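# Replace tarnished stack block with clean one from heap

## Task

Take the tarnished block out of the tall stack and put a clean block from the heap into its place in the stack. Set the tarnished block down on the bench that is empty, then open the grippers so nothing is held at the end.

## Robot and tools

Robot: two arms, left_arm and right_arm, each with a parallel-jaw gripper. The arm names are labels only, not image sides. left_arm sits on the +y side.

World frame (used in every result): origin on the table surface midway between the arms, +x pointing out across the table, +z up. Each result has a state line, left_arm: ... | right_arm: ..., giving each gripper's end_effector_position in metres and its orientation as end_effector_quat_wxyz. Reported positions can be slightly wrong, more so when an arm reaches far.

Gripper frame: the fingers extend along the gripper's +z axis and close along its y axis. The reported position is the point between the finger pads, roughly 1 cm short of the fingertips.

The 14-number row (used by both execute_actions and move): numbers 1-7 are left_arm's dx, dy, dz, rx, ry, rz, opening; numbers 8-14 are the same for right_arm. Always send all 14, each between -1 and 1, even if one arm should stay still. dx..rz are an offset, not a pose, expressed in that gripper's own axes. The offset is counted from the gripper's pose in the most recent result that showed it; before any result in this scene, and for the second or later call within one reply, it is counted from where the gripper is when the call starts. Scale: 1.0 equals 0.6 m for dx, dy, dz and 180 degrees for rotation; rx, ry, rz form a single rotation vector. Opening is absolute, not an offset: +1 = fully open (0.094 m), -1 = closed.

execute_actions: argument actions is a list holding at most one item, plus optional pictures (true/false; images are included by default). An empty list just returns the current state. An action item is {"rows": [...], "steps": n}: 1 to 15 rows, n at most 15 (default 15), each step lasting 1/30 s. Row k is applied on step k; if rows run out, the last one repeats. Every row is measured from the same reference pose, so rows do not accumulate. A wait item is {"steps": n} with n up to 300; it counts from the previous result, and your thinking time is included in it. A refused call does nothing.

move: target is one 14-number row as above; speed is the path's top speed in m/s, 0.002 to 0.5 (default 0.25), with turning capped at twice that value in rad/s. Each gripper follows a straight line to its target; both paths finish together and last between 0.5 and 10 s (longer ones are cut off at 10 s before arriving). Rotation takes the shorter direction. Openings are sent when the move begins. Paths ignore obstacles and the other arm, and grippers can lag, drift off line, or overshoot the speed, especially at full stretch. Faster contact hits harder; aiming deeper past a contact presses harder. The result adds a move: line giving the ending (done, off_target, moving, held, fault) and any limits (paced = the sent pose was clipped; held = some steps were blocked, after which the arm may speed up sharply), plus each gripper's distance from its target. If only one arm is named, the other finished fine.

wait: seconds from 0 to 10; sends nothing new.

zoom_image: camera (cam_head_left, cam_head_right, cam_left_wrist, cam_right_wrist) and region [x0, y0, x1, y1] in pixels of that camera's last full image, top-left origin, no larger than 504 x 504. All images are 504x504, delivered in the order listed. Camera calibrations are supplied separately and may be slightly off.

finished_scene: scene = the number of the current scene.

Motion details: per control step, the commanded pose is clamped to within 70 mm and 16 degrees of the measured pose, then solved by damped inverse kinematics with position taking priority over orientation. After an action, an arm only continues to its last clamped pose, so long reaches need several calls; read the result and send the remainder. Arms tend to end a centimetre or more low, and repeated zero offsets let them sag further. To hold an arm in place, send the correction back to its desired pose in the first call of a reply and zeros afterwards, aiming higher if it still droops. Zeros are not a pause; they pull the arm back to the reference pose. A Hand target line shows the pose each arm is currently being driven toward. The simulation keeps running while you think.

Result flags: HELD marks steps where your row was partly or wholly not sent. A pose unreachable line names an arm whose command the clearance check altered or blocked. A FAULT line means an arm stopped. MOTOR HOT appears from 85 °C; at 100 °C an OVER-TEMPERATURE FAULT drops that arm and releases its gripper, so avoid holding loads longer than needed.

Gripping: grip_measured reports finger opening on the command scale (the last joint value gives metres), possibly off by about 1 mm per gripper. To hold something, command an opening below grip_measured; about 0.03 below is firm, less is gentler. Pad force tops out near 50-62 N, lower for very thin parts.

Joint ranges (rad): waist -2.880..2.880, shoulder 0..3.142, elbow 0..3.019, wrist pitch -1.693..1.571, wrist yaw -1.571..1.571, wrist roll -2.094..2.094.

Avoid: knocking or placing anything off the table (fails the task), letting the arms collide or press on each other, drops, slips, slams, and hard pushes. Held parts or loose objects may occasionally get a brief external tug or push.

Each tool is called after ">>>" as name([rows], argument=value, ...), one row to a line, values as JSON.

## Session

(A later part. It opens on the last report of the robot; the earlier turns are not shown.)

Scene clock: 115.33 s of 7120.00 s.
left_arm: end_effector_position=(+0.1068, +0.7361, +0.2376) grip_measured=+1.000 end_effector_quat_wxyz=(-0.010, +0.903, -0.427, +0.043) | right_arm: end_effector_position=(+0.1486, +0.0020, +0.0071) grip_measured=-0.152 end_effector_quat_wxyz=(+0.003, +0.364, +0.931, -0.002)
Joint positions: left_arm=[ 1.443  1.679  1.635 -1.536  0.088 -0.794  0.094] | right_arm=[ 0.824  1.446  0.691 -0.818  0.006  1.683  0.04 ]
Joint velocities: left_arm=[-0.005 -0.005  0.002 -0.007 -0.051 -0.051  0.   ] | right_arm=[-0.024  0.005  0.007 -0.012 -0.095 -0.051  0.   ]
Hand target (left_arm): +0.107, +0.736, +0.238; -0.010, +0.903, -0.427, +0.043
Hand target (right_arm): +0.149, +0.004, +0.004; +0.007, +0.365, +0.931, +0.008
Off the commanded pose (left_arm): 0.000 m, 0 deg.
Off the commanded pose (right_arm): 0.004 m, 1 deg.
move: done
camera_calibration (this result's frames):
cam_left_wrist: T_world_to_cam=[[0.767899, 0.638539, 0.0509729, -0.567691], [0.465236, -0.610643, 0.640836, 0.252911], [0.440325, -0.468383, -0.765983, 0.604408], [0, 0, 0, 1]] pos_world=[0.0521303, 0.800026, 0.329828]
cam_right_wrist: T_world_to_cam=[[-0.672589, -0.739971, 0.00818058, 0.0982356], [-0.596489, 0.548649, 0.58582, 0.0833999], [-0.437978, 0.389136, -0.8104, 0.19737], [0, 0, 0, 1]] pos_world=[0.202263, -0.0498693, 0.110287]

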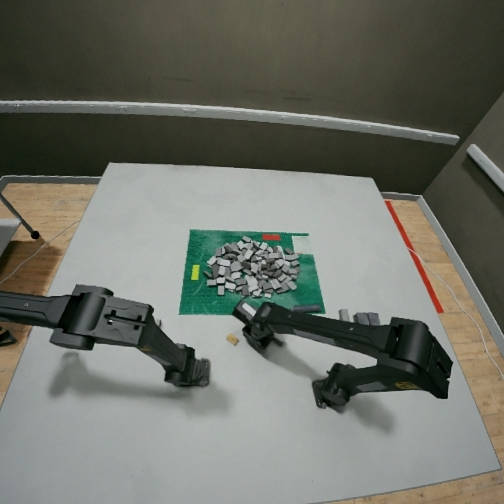

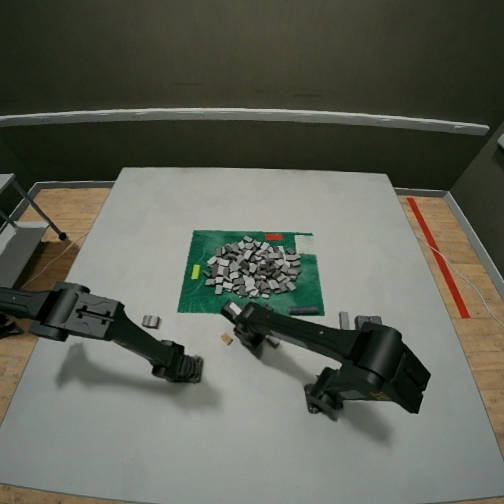

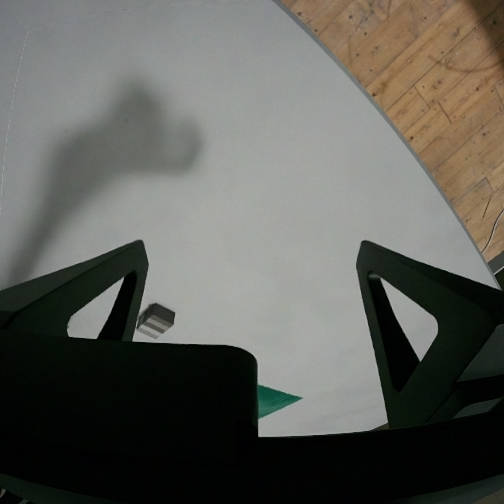

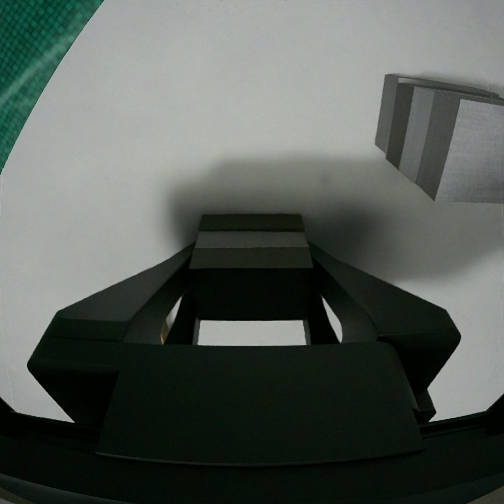

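>>> execute_actions([
  {"rows":[[0,0,0,0,0,0,1,0,0,0,0,0,0,0.3]]},
], pictures=false)

>>> move(target=[0,0,0,0,0,0,1,0,0.04,-0.14,-0.023,0,0,0.3], speed=0.1)

>>> move(target=[0,0,0,0,0,0,1,0.1,0.15,-0.04,-0.02,0.003,0,0.3])

Scene clock: 121.13 s of 7120.00 s.
left_arm: end_effector_position=(+0.1068, +0.7361, +0.2376) grip_measured=+1.000 end_effector_quat_wxyz=(-0.010, +0.903, -0.427, +0.043) | right_arm: end_effector_position=(+0.1484, +0.0018, +0.0070) grip_measured=+0.298 end_effector_quat_wxyz=(+0.003, +0.364, +0.931, -0.002)
Joint positions: left_arm=[ 1.443  1.679  1.635 -1.536  0.088 -0.794  0.094] | right_arm=[ 0.824  1.446  0.691 -0.818  0.006  1.683  0.061]
Joint velocities: left_arm=[-0.005 -0.005  0.012 -0.012  0.022  0.007  0.   ] | right_arm=[-0.015 -0.005  0.012  0.007  0.007  0.022 -0.   ]
Hand target (left_arm): +0.107, +0.736, +0.238; -0.010, +0.903, -0.427, +0.043
Hand target (right_arm): +0.149, +0.002, +0.007; +0.003, +0.364, +0.931, -0.002
Off the commanded pose (left_arm): 0.000 m, 0 deg.
Off the commanded pose (right_arm): 0.000 m, 0 deg.
Steps of this call (steps 1 to 90: nothing new was sent; then 2.30 s passed at rest; steps 91 to 105: all 15 steps of this action). Readings (end_effector_position):
91: left_arm (+0.1068, +0.7361, +0.2376) | right_arm (+0.1486, +0.0020, +0.0071)
92: left_arm (+0.1068, +0.7361, +0.2376) | right_arm (+0.1486, +0.0020, +0.0071)
94: left_arm (+0.1068, +0.7361, +0.2376) | right_arm (+0.1484, +0.0018, +0.0070)
98: left_arm (+0.1068, +0.7361, +0.2376) | right_arm (+0.1484, +0.0018, +0.0070)
105: the state above

Scene clock: 122.60 s of 7120.00 s.
left_arm: end_effector_position=(+0.1068, +0.7361, +0.2376) grip_measured=+1.000 end_effector_quat_wxyz=(-0.010, +0.903, -0.427, +0.043) | right_arm: end_effector_position=(+0.1517, +0.0053, +0.0682) grip_measured=+0.298 end_effector_quat_wxyz=(+0.007, +0.364, +0.931, +0.007)
Joint positions: left_arm=[ 1.443  1.679  1.635 -1.536  0.088 -0.794  0.094] | right_arm=[ 0.824  1.323  0.771 -1.001  0.009  1.683  0.061]
Joint velocities: left_arm=[ 0.005 -0.005 -0.002 -0.007 -0.051 -0.022  0.   ] | right_arm=[-0.005 -0.024 -0.012 -0.012 -0.007 -0.037 -0.   ]
Hand target (left_arm): +0.107, +0.736, +0.238; -0.010, +0.903, -0.427, +0.043
Hand target (right_arm): +0.165, +0.020, +0.090; +0.015, +0.364, +0.931, +0.032
Off the commanded pose (left_arm): 0.000 m, 0 deg.
Off the commanded pose (right_arm): 0.030 m, 3 deg.
move: off_target (right_arm)
camera_calibration (this result's frames):
cam_left_wrist: T_world_to_cam=[[0.767899, 0.638539, 0.0509729, -0.567691], [0.465236, -0.610643, 0.640836, 0.252911], [0.440325, -0.468383, -0.765983, 0.604408], [0, 0, 0, 1]] pos_world=[0.0521303, 0.800026, 0.329828]
cam_right_wrist: T_world_to_cam=[[-0.672581, -0.739929, -0.011866, 0.103686], [-0.604788, 0.540358, 0.585017, 0.0489933], [-0.426459, 0.400647, -0.810934, 0.245151], [0, 0, 0, 1]] pos_world=[0.203915, -0.0479724, 0.17137]

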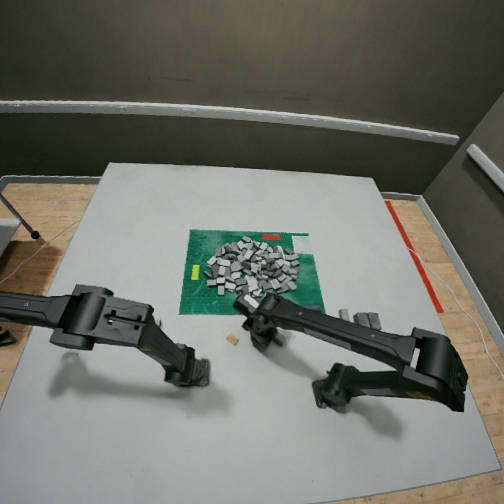

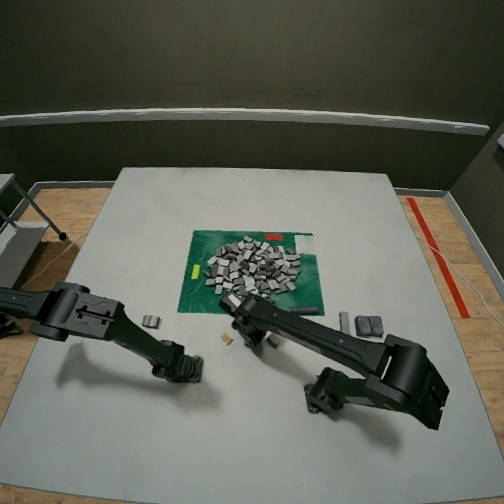

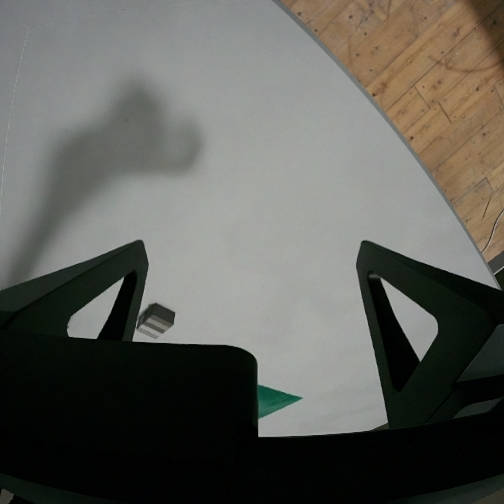

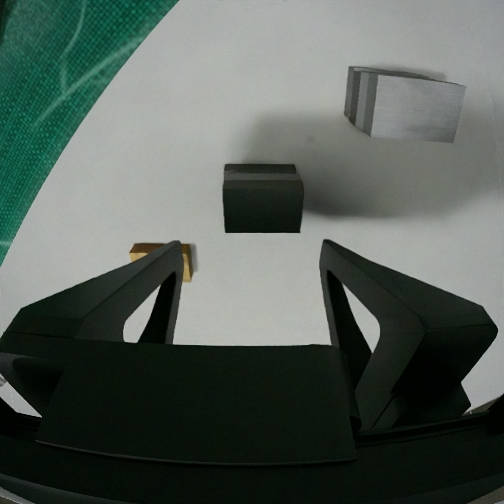

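Scene clock: 123.50 s of 7120.00 s.
left_arm: end_effector_position=(+0.1068, +0.7361, +0.2376) grip_measured=+1.000 end_effector_quat_wxyz=(-0.010, +0.903, -0.427, +0.043) | right_arm: end_effector_position=(+0.1615, +0.0977, +0.0821) grip_measured=+0.298 end_effector_quat_wxyz=(+0.011, +0.362, +0.932, +0.029)
Joint positions: left_arm=[ 1.443  1.679  1.635 -1.536  0.088 -0.794  0.094] | right_arm=[ 0.94   1.489  0.98  -1.001  0.012  1.795  0.061]
Joint velocities: left_arm=[ 0.005 -0.005  0.012 -0.002  0.022  0.022  0.   ] | right_arm=[ 0.005 -0.005 -0.002 -0.007  0.022  0.022 -0.   ]
Hand target (left_arm): +0.107, +0.736, +0.238; -0.010, +0.903, -0.427, +0.043
Hand target (right_arm): +0.168, +0.112, +0.094; +0.014, +0.364, +0.930, +0.040
Off the commanded pose (left_arm): 0.000 m, 0 deg.
Off the commanded pose (right_arm): 0.019 m, 1 deg.
move: off_target (right_arm)
camera_calibration (this result's frames):
cam_left_wrist: T_world_to_cam=[[0.767899, 0.638539, 0.0509729, -0.567691], [0.465236, -0.610643, 0.640836, 0.252911], [0.440325, -0.468383, -0.765983, 0.604408], [0, 0, 0, 1]] pos_world=[0.0521303, 0.800026, 0.329828]
cam_right_wrist: T_world_to_cam=[[-0.668166, -0.741923, -0.0557114, 0.18187], [-0.621143, 0.515038, 0.590692, 0.00155338], [-0.409555, 0.429286, -0.804971, 0.217651], [0, 0, 0, 1]] pos_world=[0.211624, 0.0406988, 0.184417]

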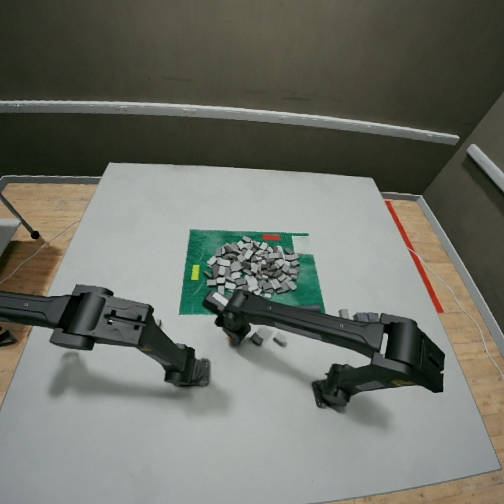

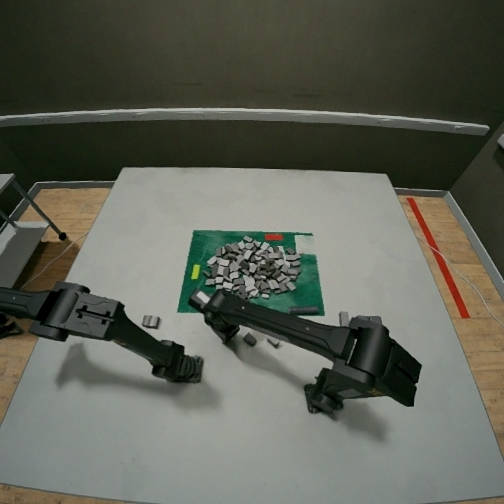

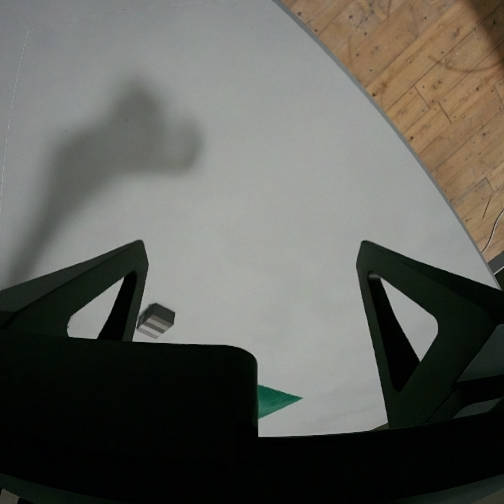

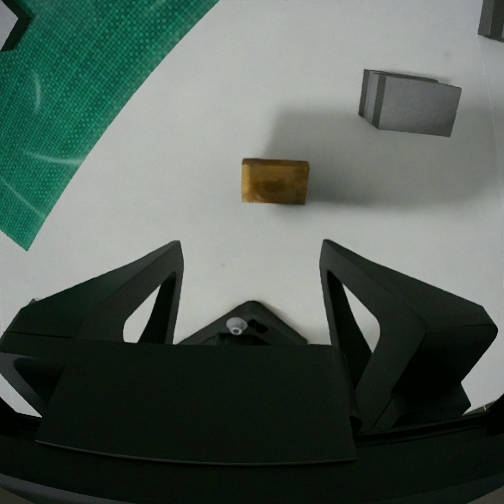

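>>> move(target=[0,0,0,0,0,0,1,0.003,-0.019,0.127,0.014,0,0,0.3], speed=0.08)

Scene clock: 128.17 s of 7120.00 s.
left_arm: end_effector_position=(+0.1068, +0.7361, +0.2376) grip_measured=+1.000 end_effector_quat_wxyz=(-0.010, +0.903, -0.427, +0.043) | right_arm: end_effector_position=(+0.1565, +0.0907, +0.0096) grip_measured=+0.298 end_effector_quat_wxyz=(+0.004, +0.363, +0.932, +0.006)
Joint positions: left_arm=[ 1.443  1.679  1.635 -1.536  0.088 -0.794  0.094] | right_arm=[ 0.94   1.616  0.901 -0.843  0.007  1.797  0.061]
Joint velocities: left_arm=[-0.005 -0.015 -0.002 -0.007  0.066  0.022  0.   ] | right_arm=[-0.015 -0.005  0.002  0.002  0.037  0.081  0.   ]
Hand target (left_arm): +0.107, +0.736, +0.238; -0.010, +0.903, -0.427, +0.043
Hand target (right_arm): +0.154, +0.093, +0.006; +0.003, +0.362, +0.932, +0.009
Off the commanded pose (left_arm): 0.000 m, 0 deg.
Off the commanded pose (right_arm): 0.006 m, 0 deg.
After step 90, 0.37 s passed at rest.
move: done
camera_calibration (this result's frames):
cam_left_wrist: T_world_to_cam=[[0.767899, 0.638539, 0.0509729, -0.567691], [0.465236, -0.610643, 0.640836, 0.252911], [0.440325, -0.468383, -0.765983, 0.604408], [0, 0, 0, 1]] pos_world=[0.0521303, 0.800026, 0.329828]
cam_right_wrist: T_world_to_cam=[[-0.6709, -0.741508, -0.00765881, 0.169233], [-0.60307, 0.539576, 0.587507, 0.0398374], [-0.431509, 0.398777, -0.809183, 0.16646], [0, 0, 0, 1]] pos_world=[0.209392, 0.037612, 0.112588]

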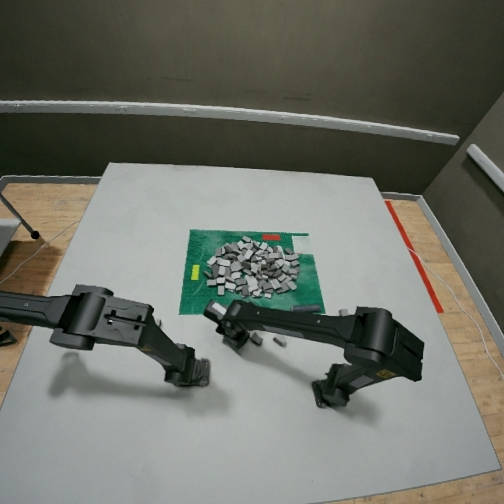

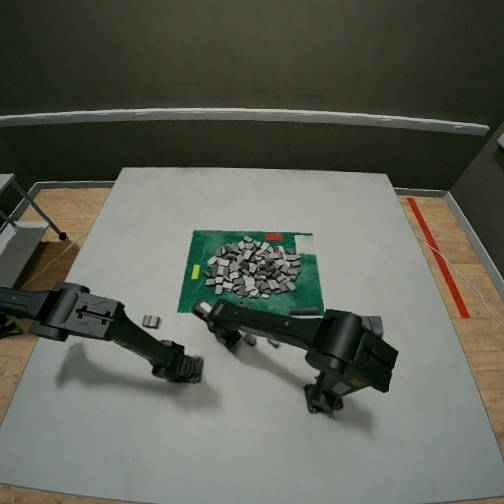

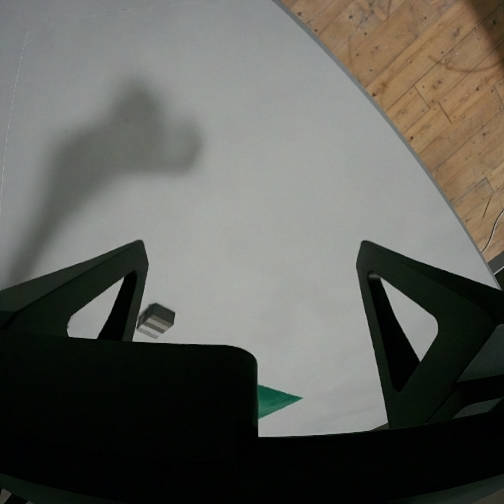

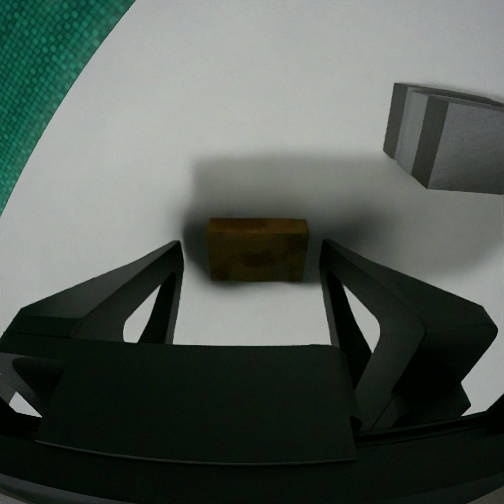

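>>> move(target=[0,0,0,0,0,0,1,0.008,-0.002,0.01,0,0,0,0.3], speed=0.03)

>>> execute_actions([
  {"rows":[[0,0,0,0,0,0,1,0,0,0,0,0,0,-0.22]]},
], pictures=false)

>>> move(target=[0,0,0,0,0,0,1,0.005,0.045,-0.11,-0.027,0.003,0,-0.22], speed=0.1)

>>> move(target=[0,0,0,0,0,0,1,0.095,0.16,-0.04,-0.018,0.003,0,-0.22], speed=0.15)

Scene clock: 136.33 s of 7120.00 s.
left_arm: end_effector_position=(+0.1068, +0.7361, +0.2376) grip_measured=+1.000 end_effector_quat_wxyz=(-0.010, +0.903, -0.427, +0.043) | right_arm: end_effector_position=(+0.1560, +0.0910, +0.0096) grip_measured=+0.298 end_effector_quat_wxyz=(+0.004, +0.364, +0.931, +0.006)
Joint positions: left_arm=[ 1.443  1.679  1.635 -1.536  0.088 -0.794  0.094] | right_arm=[ 0.942  1.616  0.901 -0.843  0.007  1.801  0.061]
Joint velocities: left_arm=[-0.015 -0.015 -0.002 -0.002  0.022 -0.007  0.   ] | right_arm=[-0.005  0.015  0.007 -0.007 -0.051  0.066  0.001]
Hand target (left_arm): +0.107, +0.736, +0.238; -0.010, +0.903, -0.427, +0.043
Hand target (right_arm): +0.152, +0.093, +0.004; +0.004, +0.363, +0.932, +0.006
Off the commanded pose (left_arm): 0.000 m, 0 deg.
Off the commanded pose (right_arm): 0.007 m, 0 deg.
After step 90, 4.47 s passed at rest.
move: done
camera_calibration (this result's frames):
cam_left_wrist: T_world_to_cam=[[0.767899, 0.638539, 0.0509729, -0.567691], [0.465236, -0.610643, 0.640836, 0.252911], [0.440325, -0.468383, -0.765983, 0.604408], [0, 0, 0, 1]] pos_world=[0.0521303, 0.800026, 0.329828]
cam_right_wrist: T_world_to_cam=[[-0.672313, -0.740227, -0.0076723, 0.169207], [-0.602023, 0.5407, 0.587547, 0.0390902], [-0.43077, 0.399635, -0.809154, 0.165919], [0, 0, 0, 1]] pos_world=[0.208766, 0.0378091, 0.112584]

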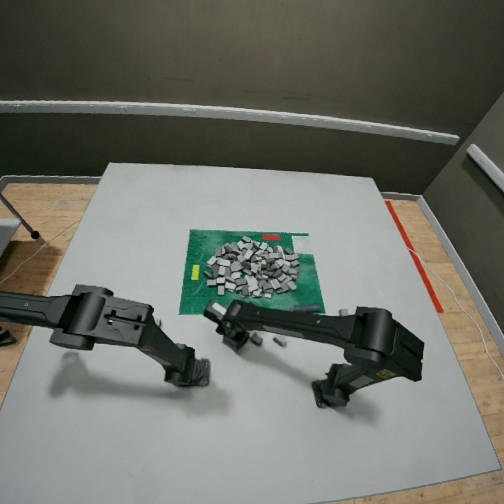

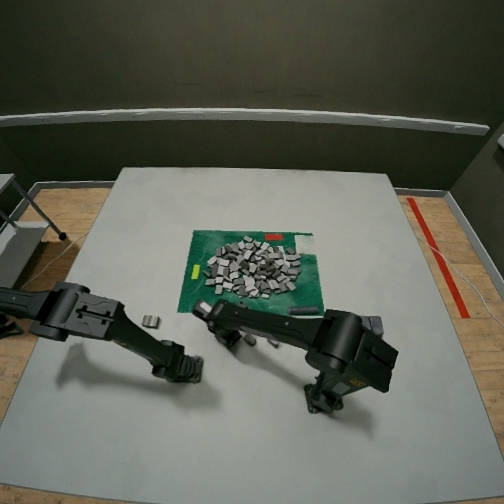

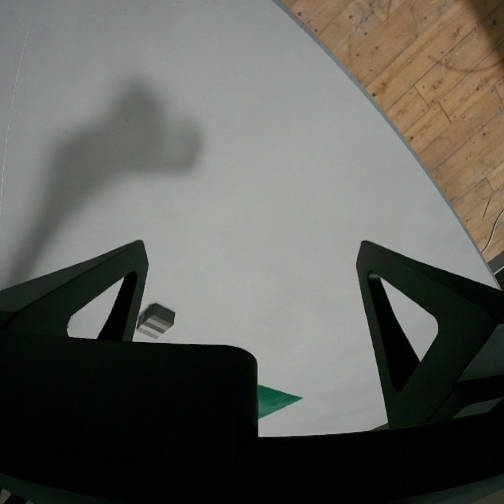

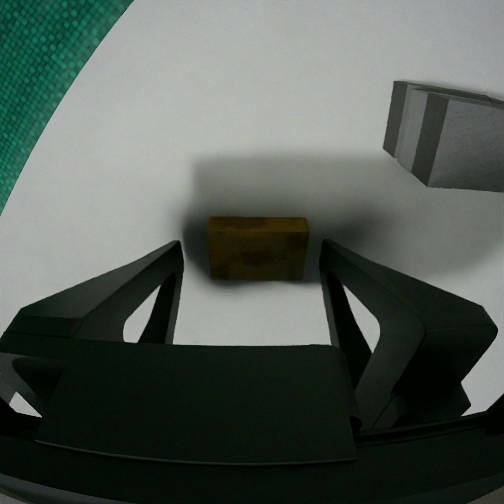

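Scene clock: 136.83 s of 7120.00 s.
left_arm: end_effector_position=(+0.1068, +0.7361, +0.2376) grip_measured=+1.000 end_effector_quat_wxyz=(-0.010, +0.903, -0.427, +0.043) | right_arm: end_effector_position=(+0.1560, +0.0910, +0.0096) grip_measured=-0.178 end_effector_quat_wxyz=(+0.004, +0.364, +0.931, +0.006)
Joint positions: left_arm=[ 1.443  1.679  1.635 -1.536  0.088 -0.794  0.094] | right_arm=[ 0.942  1.616  0.901 -0.843  0.007  1.801  0.039]
Joint velocities: left_arm=[ 0.005  0.005 -0.007 -0.027 -0.022 -0.022  0.   ] | right_arm=[-0.005 -0.005 -0.002  0.002 -0.037  0.051 -0.   ]
Hand target (left_arm): +0.107, +0.736, +0.238; -0.010, +0.903, -0.427, +0.043
Hand target (right_arm): +0.156, +0.091, +0.010; +0.004, +0.364, +0.931, +0.006
Off the commanded pose (left_arm): 0.000 m, 0 deg.
Off the commanded pose (right_arm): 0.000 m, 0 deg.
Steps of this call (steps 1 to 15: all 15 steps of this action). Readings (end_effector_position):
1: left_arm (+0.1068, +0.7361, +0.2376) | right_arm (+0.1560, +0.0910, +0.0096)
2: left_arm (+0.1068, +0.7361, +0.2376) | right_arm (+0.1560, +0.0910, +0.0096)
4: left_arm (+0.1068, +0.7361, +0.2376) | right_arm (+0.1560, +0.0910, +0.0096)
8: left_arm (+0.1068, +0.7361, +0.2376) | right_arm (+0.1560, +0.0910, +0.0096)
15: the state above

Scene clock: 138.17 s of 7120.00 s.
left_arm: end_effector_position=(+0.1068, +0.7361, +0.2376) grip_measured=+1.000 end_effector_quat_wxyz=(-0.010, +0.903, -0.427, +0.043) | right_arm: end_effector_position=(+0.1587, +0.0940, +0.0493) grip_measured=-0.178 end_effector_quat_wxyz=(+0.009, +0.364, +0.931, +0.018)
Joint positions: left_arm=[ 1.443  1.679  1.635 -1.536  0.088 -0.794  0.094] | right_arm=[ 0.942  1.54   0.939 -0.931  0.012  1.801  0.039]
Joint velocities: left_arm=[-0.005 -0.015 -0.027 -0.022 -0.022 -0.066  0.   ] | right_arm=[-0.005 -0.015 -0.017  0.022  0.037  0.037 -0.   ]
Hand target (left_arm): +0.107, +0.736, +0.238; -0.010, +0.903, -0.427, +0.043
Hand target (right_arm): +0.172, +0.112, +0.076; +0.015, +0.364, +0.930, +0.048
Off the commanded pose (left_arm): 0.000 m, 0 deg.
Off the commanded pose (right_arm): 0.035 m, 3 deg.
move: off_target (right_arm)
camera_calibration (this result's frames):
cam_left_wrist: T_world_to_cam=[[0.767899, 0.638539, 0.0509729, -0.567691], [0.465236, -0.610643, 0.640836, 0.252911], [0.440325, -0.468383, -0.765983, 0.604408], [0, 0, 0, 1]] pos_world=[0.0521303, 0.800026, 0.329828]
cam_right_wrist: T_world_to_cam=[[-0.672072, -0.739753, -0.0329452, 0.174753], [-0.611671, 0.529532, 0.587753, 0.0182971], [-0.417347, 0.415164, -0.808369, 0.194386], [0, 0, 0, 1]] pos_world=[0.209765, 0.0388831, 0.152139]

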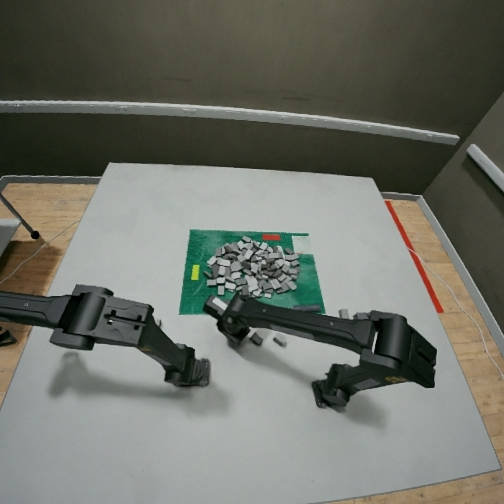

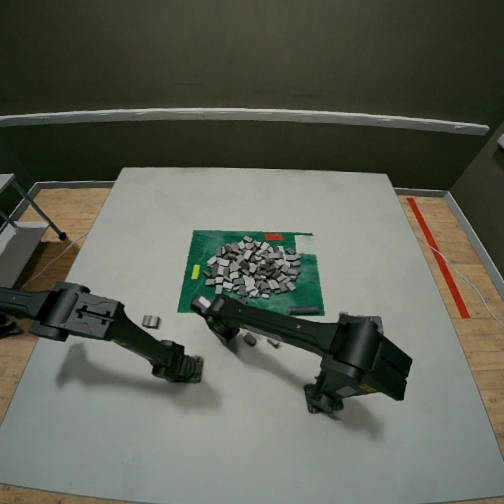

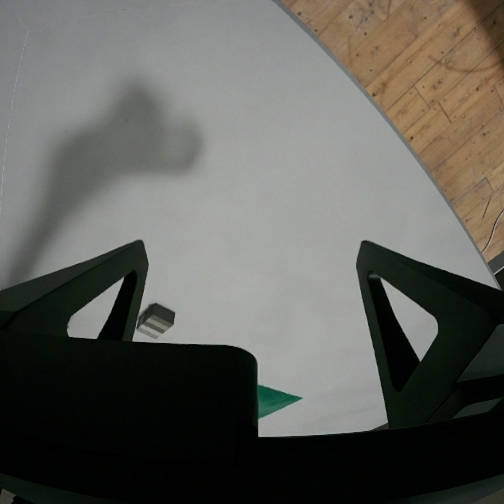

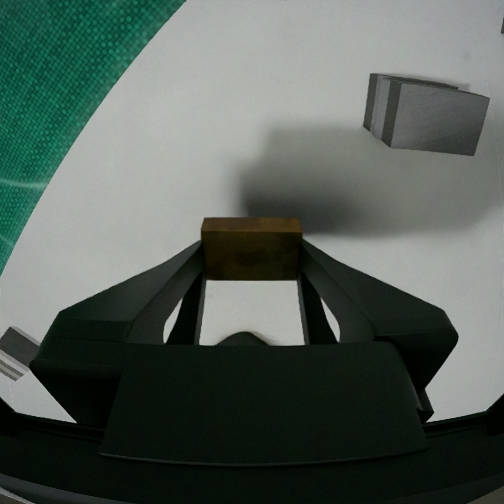

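Scene clock: 139.27 s of 7120.00 s.
left_arm: end_effector_position=(+0.1068, +0.7361, +0.2376) grip_measured=+1.000 end_effector_quat_wxyz=(-0.010, +0.903, -0.427, +0.043) | right_arm: end_effector_position=(+0.1746, +0.1829, +0.0601) grip_measured=-0.178 end_effector_quat_wxyz=(+0.011, +0.363, +0.931, +0.029)
Joint positions: left_arm=[ 1.443  1.679  1.635 -1.536  0.088 -0.794  0.094] | right_arm=[ 1.005  1.712  1.191 -0.989  0.018  1.862  0.039]
Joint velocities: left_arm=[-0.005  0.005 -0.007  0.002  0.007 -0.022  0.   ] | right_arm=[-0.015 -0.005 -0.002 -0.007  0.066  0.066 -0.002]
Hand target (left_arm): +0.107, +0.736, +0.238; -0.010, +0.903, -0.427, +0.043
Hand target (right_arm): +0.180, +0.202, +0.077; +0.014, +0.364, +0.930, +0.047
Off the commanded pose (left_arm): 0.000 m, 0 deg.
Off the commanded pose (right_arm): 0.027 m, 2 deg.
move: off_target (right_arm)
camera_calibration (this result's frames):
cam_left_wrist: T_world_to_cam=[[0.767899, 0.638539, 0.0509729, -0.567691], [0.465236, -0.610643, 0.640836, 0.252911], [0.440325, -0.468383, -0.765983, 0.604408], [0, 0, 0, 1]] pos_world=[0.0521303, 0.800026, 0.329828]
cam_right_wrist: T_world_to_cam=[[-0.669938, -0.740283, -0.0562545, 0.252663], [-0.620576, 0.51679, 0.589757, -0.0216096], [-0.407515, 0.430011, -0.805619, 0.168282], [0, 0, 0, 1]] pos_world=[0.224435, 0.125846, 0.162529]

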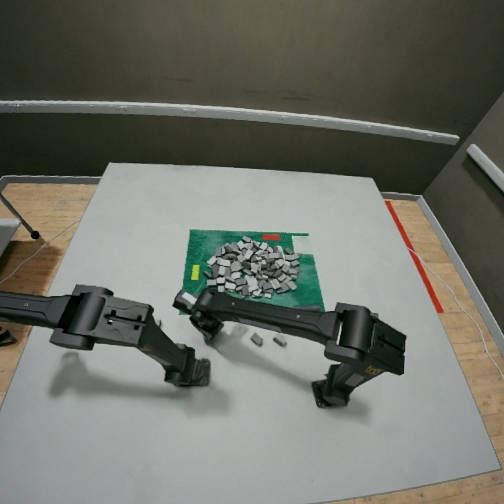

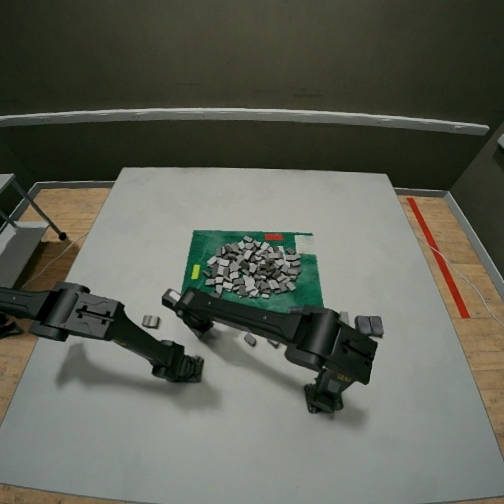

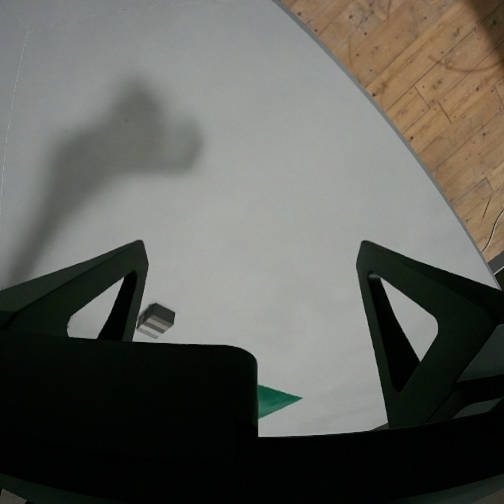

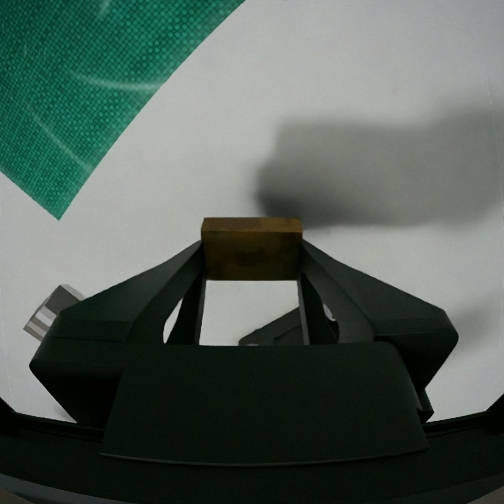

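>>> move(target=[0,0,0,0,0,0,1,0,-0.003,0.09,0.014,0,0,-0.22], speed=0.05)

>>> execute_actions([
  {"rows":[[0,0,0,0,0,0,1,0,0,0,0,0,0,0.3]]},
], pictures=false)

>>> move(target=[0,0,0,0,0,0,1,0,0.03,-0.2,-0.02,0,0,0.3], speed=0.15)

>>> move(target=[0,0,0,0,0,0,1,-0.66,-0.19,-0.03,0,0,0.55,-0.2], speed=0.35)

Scene clock: 152.23 s of 7120.00 s.
left_arm: end_effector_position=(+0.1068, +0.7361, +0.2376) grip_measured=+1.000 end_effector_quat_wxyz=(-0.010, +0.903, -0.427, +0.043) | right_arm: end_effector_position=(+0.1727, +0.1822, +0.0096) grip_measured=-0.178 end_effector_quat_wxyz=(+0.005, +0.364, +0.931, +0.005)
Joint positions: left_arm=[ 1.443  1.679  1.635 -1.536  0.088 -0.794  0.094] | right_arm=[ 1.005  1.809  1.173 -0.924  0.009  1.864  0.039]
Joint velocities: left_arm=[-0.005 -0.005  0.007 -0.007 -0.007  0.007  0.   ] | right_arm=[-0.005  0.005  0.002 -0.002  0.007 -0.007 -0.   ]
Hand target (left_arm): +0.107, +0.736, +0.238; -0.010, +0.903, -0.427, +0.043
Hand target (right_arm): +0.175, +0.184, +0.006; +0.003, +0.363, +0.932, +0.009
Off the commanded pose (left_arm): 0.000 m, 0 deg.
Off the commanded pose (right_arm): 0.005 m, 1 deg.
After step 90, 8.53 s passed at rest.
move: done
camera_calibration (this result's frames):
cam_left_wrist: T_world_to_cam=[[0.767899, 0.638539, 0.0509729, -0.567691], [0.465236, -0.610643, 0.640836, 0.252911], [0.440325, -0.468383, -0.765983, 0.604408], [0, 0, 0, 1]] pos_world=[0.0521303, 0.800026, 0.329828]
cam_right_wrist: T_world_to_cam=[[-0.672045, -0.740489, -0.00560417, 0.247945], [-0.60233, 0.542222, 0.585828, -0.000373683], [-0.430761, 0.397078, -0.810416, 0.137092], [0, 0, 0, 1]] pos_world=[0.225459, 0.129367, 0.11271]

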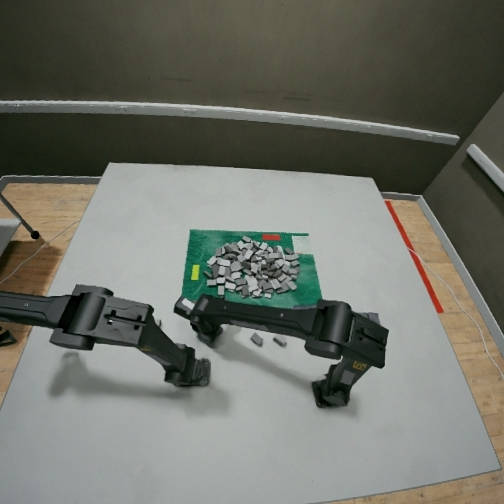

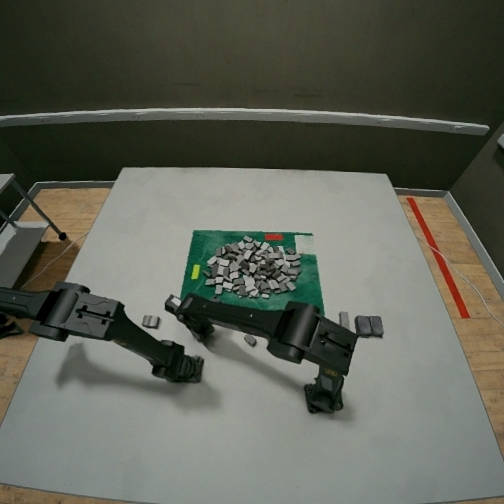

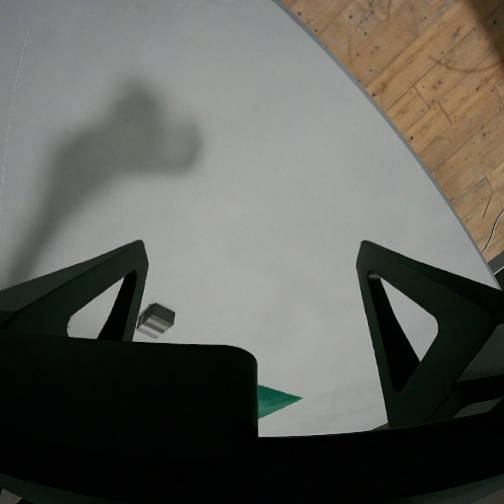

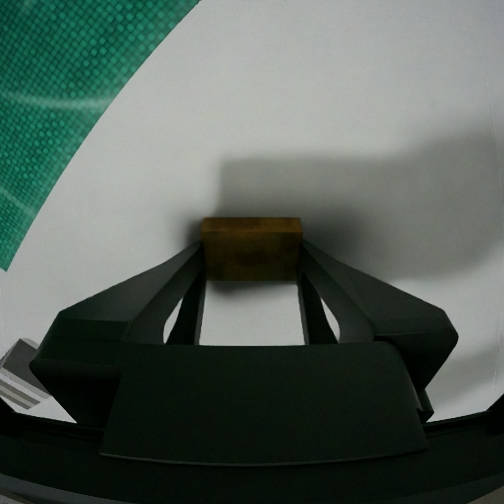

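Scene clock: 152.73 s of 7120.00 s.
left_arm: end_effector_position=(+0.1068, +0.7361, +0.2376) grip_measured=+1.000 end_effector_quat_wxyz=(-0.010, +0.903, -0.427, +0.043) | right_arm: end_effector_position=(+0.1727, +0.1822, +0.0096) grip_measured=+0.298 end_effector_quat_wxyz=(+0.005, +0.364, +0.931, +0.005)
Joint positions: left_arm=[ 1.443  1.679  1.635 -1.536  0.088 -0.794  0.094] | right_arm=[ 1.005  1.809  1.173 -0.924  0.009  1.864  0.061]
Joint velocities: left_arm=[-0.015 -0.005 -0.017  0.017 -0.081 -0.022  0.   ] | right_arm=[-0.005 -0.015 -0.012 -0.007 -0.022 -0.066 -0.001]
Hand target (left_arm): +0.107, +0.736, +0.238; -0.010, +0.903, -0.427, +0.043
Hand target (right_arm): +0.173, +0.182, +0.010; +0.005, +0.364, +0.931, +0.005
Off the commanded pose (left_arm): 0.000 m, 0 deg.
Off the commanded pose (right_arm): 0.000 m, 0 deg.
Steps of this call (steps 1 to 15: all 15 steps of this action). Readings (end_effector_position):
1: left_arm (+0.1068, +0.7361, +0.2376) | right_arm (+0.1727, +0.1822, +0.0096)
2: left_arm (+0.1068, +0.7361, +0.2376) | right_arm (+0.1727, +0.1822, +0.0096)
4: left_arm (+0.1068, +0.7361, +0.2376) | right_arm (+0.1727, +0.1822, +0.0096)
8: left_arm (+0.1068, +0.7361, +0.2376) | right_arm (+0.1727, +0.1822, +0.0096)
15: the state above

Scene clock: 154.20 s of 7120.00 s.
left_arm: end_effector_position=(+0.1068, +0.7361, +0.2376) grip_measured=+1.000 end_effector_quat_wxyz=(-0.010, +0.903, -0.427, +0.043) | right_arm: end_effector_position=(+0.1745, +0.1809, +0.1019) grip_measured=+0.298 end_effector_quat_wxyz=(+0.012, +0.364, +0.931, +0.007)
Joint positions: left_arm=[ 1.443  1.679  1.635 -1.536  0.088 -0.794  0.094] | right_arm=[ 1.005  1.684  1.277 -1.148  0.023  1.864  0.061]
Joint velocities: left_arm=[-0.015  0.005 -0.012 -0.017 -0.022  0.051  0.   ] | right_arm=[-0.005 -0.005 -0.007  0.002  0.037  0.051 -0.001]
Hand target (left_arm): +0.107, +0.736, +0.238; -0.010, +0.903, -0.427, +0.043
Hand target (right_arm): +0.185, +0.195, +0.129; +0.016, +0.364, +0.931, +0.034
Off the commanded pose (left_arm): 0.000 m, 0 deg.
Off the commanded pose (right_arm): 0.032 m, 3 deg.
move: off_target (right_arm)
camera_calibration (this result's frames):
cam_left_wrist: T_world_to_cam=[[0.767899, 0.638539, 0.0509729, -0.567691], [0.465236, -0.610643, 0.640836, 0.252911], [0.440325, -0.468383, -0.765983, 0.604408], [0, 0, 0, 1]] pos_world=[0.0521303, 0.800026, 0.329828]
cam_right_wrist: T_world_to_cam=[[-0.672031, -0.740389, -0.0141174, 0.249555], [-0.610476, 0.543121, 0.576488, -0.0503767], [-0.419158, 0.396036, -0.816983, 0.212114], [0, 0, 0, 1]] pos_world=[0.225864, 0.128123, 0.205859]

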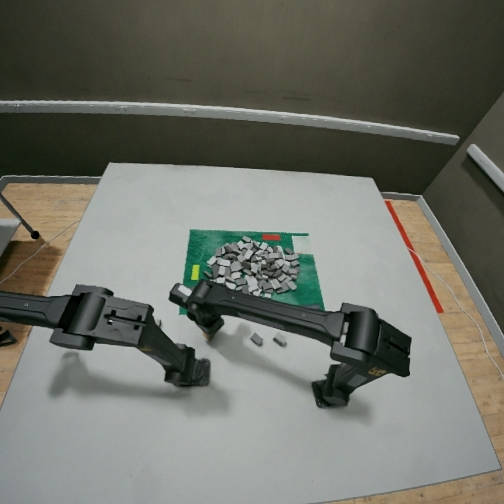

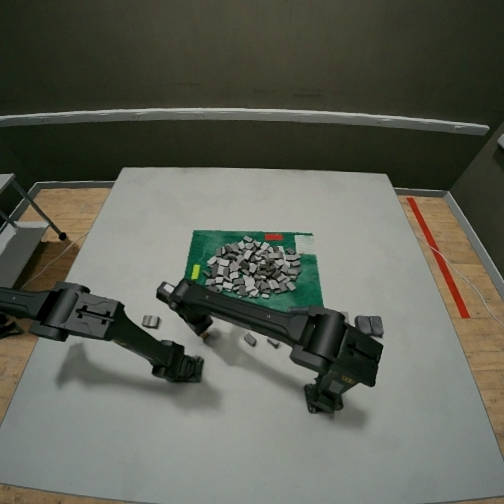

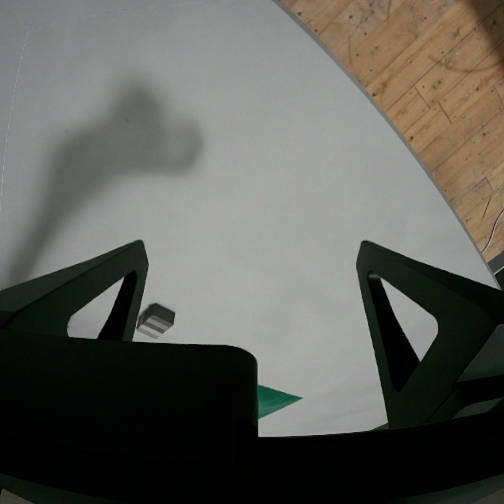

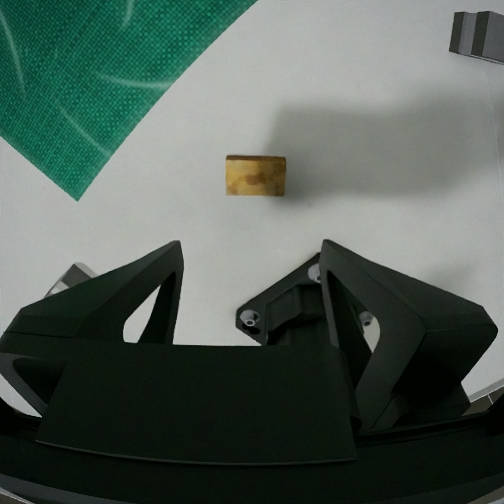

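Scene clock: 157.27 s of 7120.00 s.
left_arm: end_effector_position=(+0.1068, +0.7361, +0.2376) grip_measured=+1.000 end_effector_quat_wxyz=(-0.010, +0.903, -0.427, +0.043) | right_arm: end_effector_position=(+0.3679, -0.1726, +0.1031) grip_measured=-0.198 end_effector_quat_wxyz=(-0.111, +0.833, +0.541, +0.005)
Joint positions: left_arm=[ 1.443  1.679  1.635 -1.536  0.088 -0.794  0.094] | right_arm=[ 0.002  1.581  1.137 -1.218 -0.204  2.096  0.038]
Joint velocities: left_arm=[-0.005 -0.005  0.002  0.007  0.022  0.022  0.   ] | right_arm=[-0.005  0.005  0.002 -0.017  0.007  0.007  0.001]
Hand target (left_arm): +0.107, +0.736, +0.238; -0.010, +0.903, -0.427, +0.043
Hand target (right_arm): +0.389, -0.172, +0.118; -0.106, +0.836, +0.537, +0.020
Off the commanded pose (left_arm): 0.000 m, 0 deg.
Off the commanded pose (right_arm): 0.029 m, 31 deg; orientation clipped at the last step of the last action.
joint sent to its limit (right arm) — the command would take joint 6 (wrist roll) past its upper limit, so that joint was sent only as far as its limit.
move: off_target (right_arm); limits=paced
camera_calibration (this result's frames):
cam_left_wrist: T_world_to_cam=[[0.767899, 0.638539, 0.0509729, -0.567691], [0.465236, -0.610643, 0.640836, 0.252911], [0.440325, -0.468383, -0.765983, 0.604408], [0, 0, 0, 1]] pos_world=[0.0521303, 0.800026, 0.329828]
cam_right_wrist: T_world_to_cam=[[-0.905886, 0.3806, 0.18578, 0.376718], [0.398004, 0.61507, 0.680648, -0.11039], [0.144787, 0.690531, -0.708664, 0.266313], [0, 0, 0, 1]] pos_world=[0.34664, -0.259379, 0.193876]

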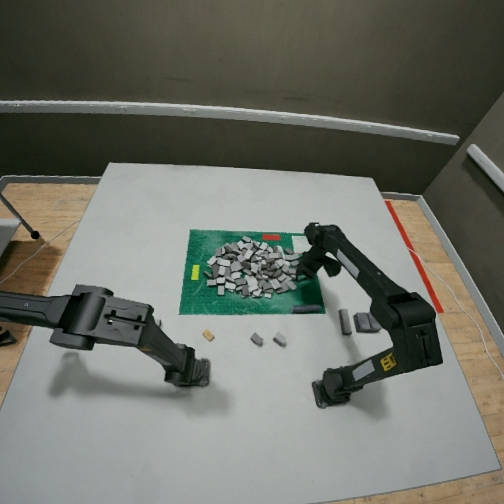

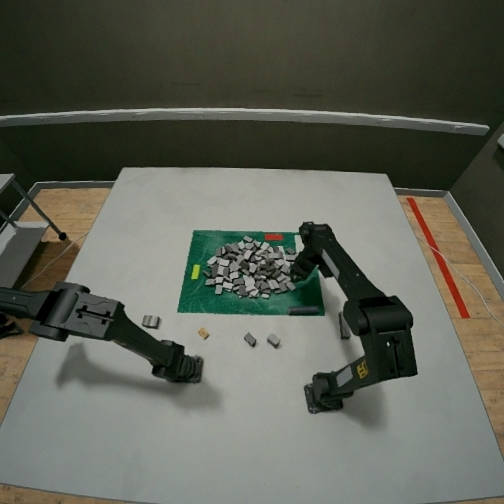

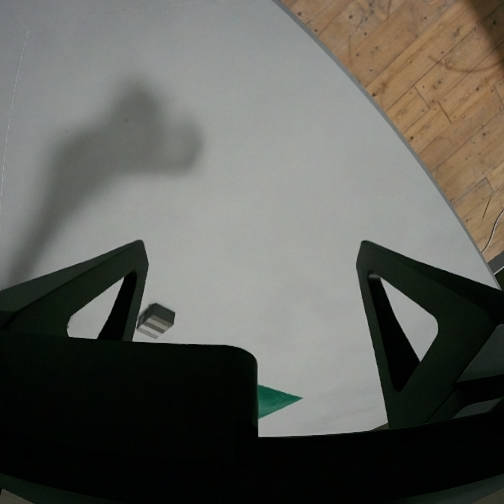

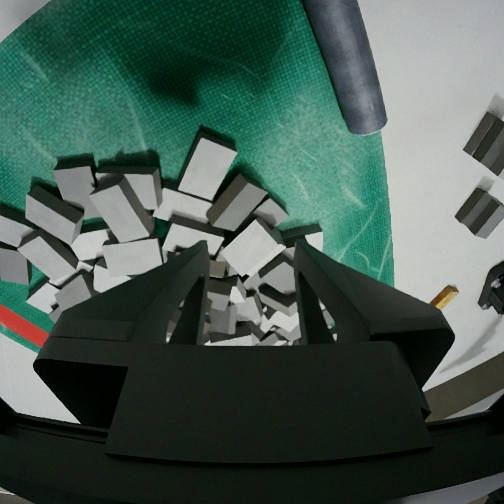

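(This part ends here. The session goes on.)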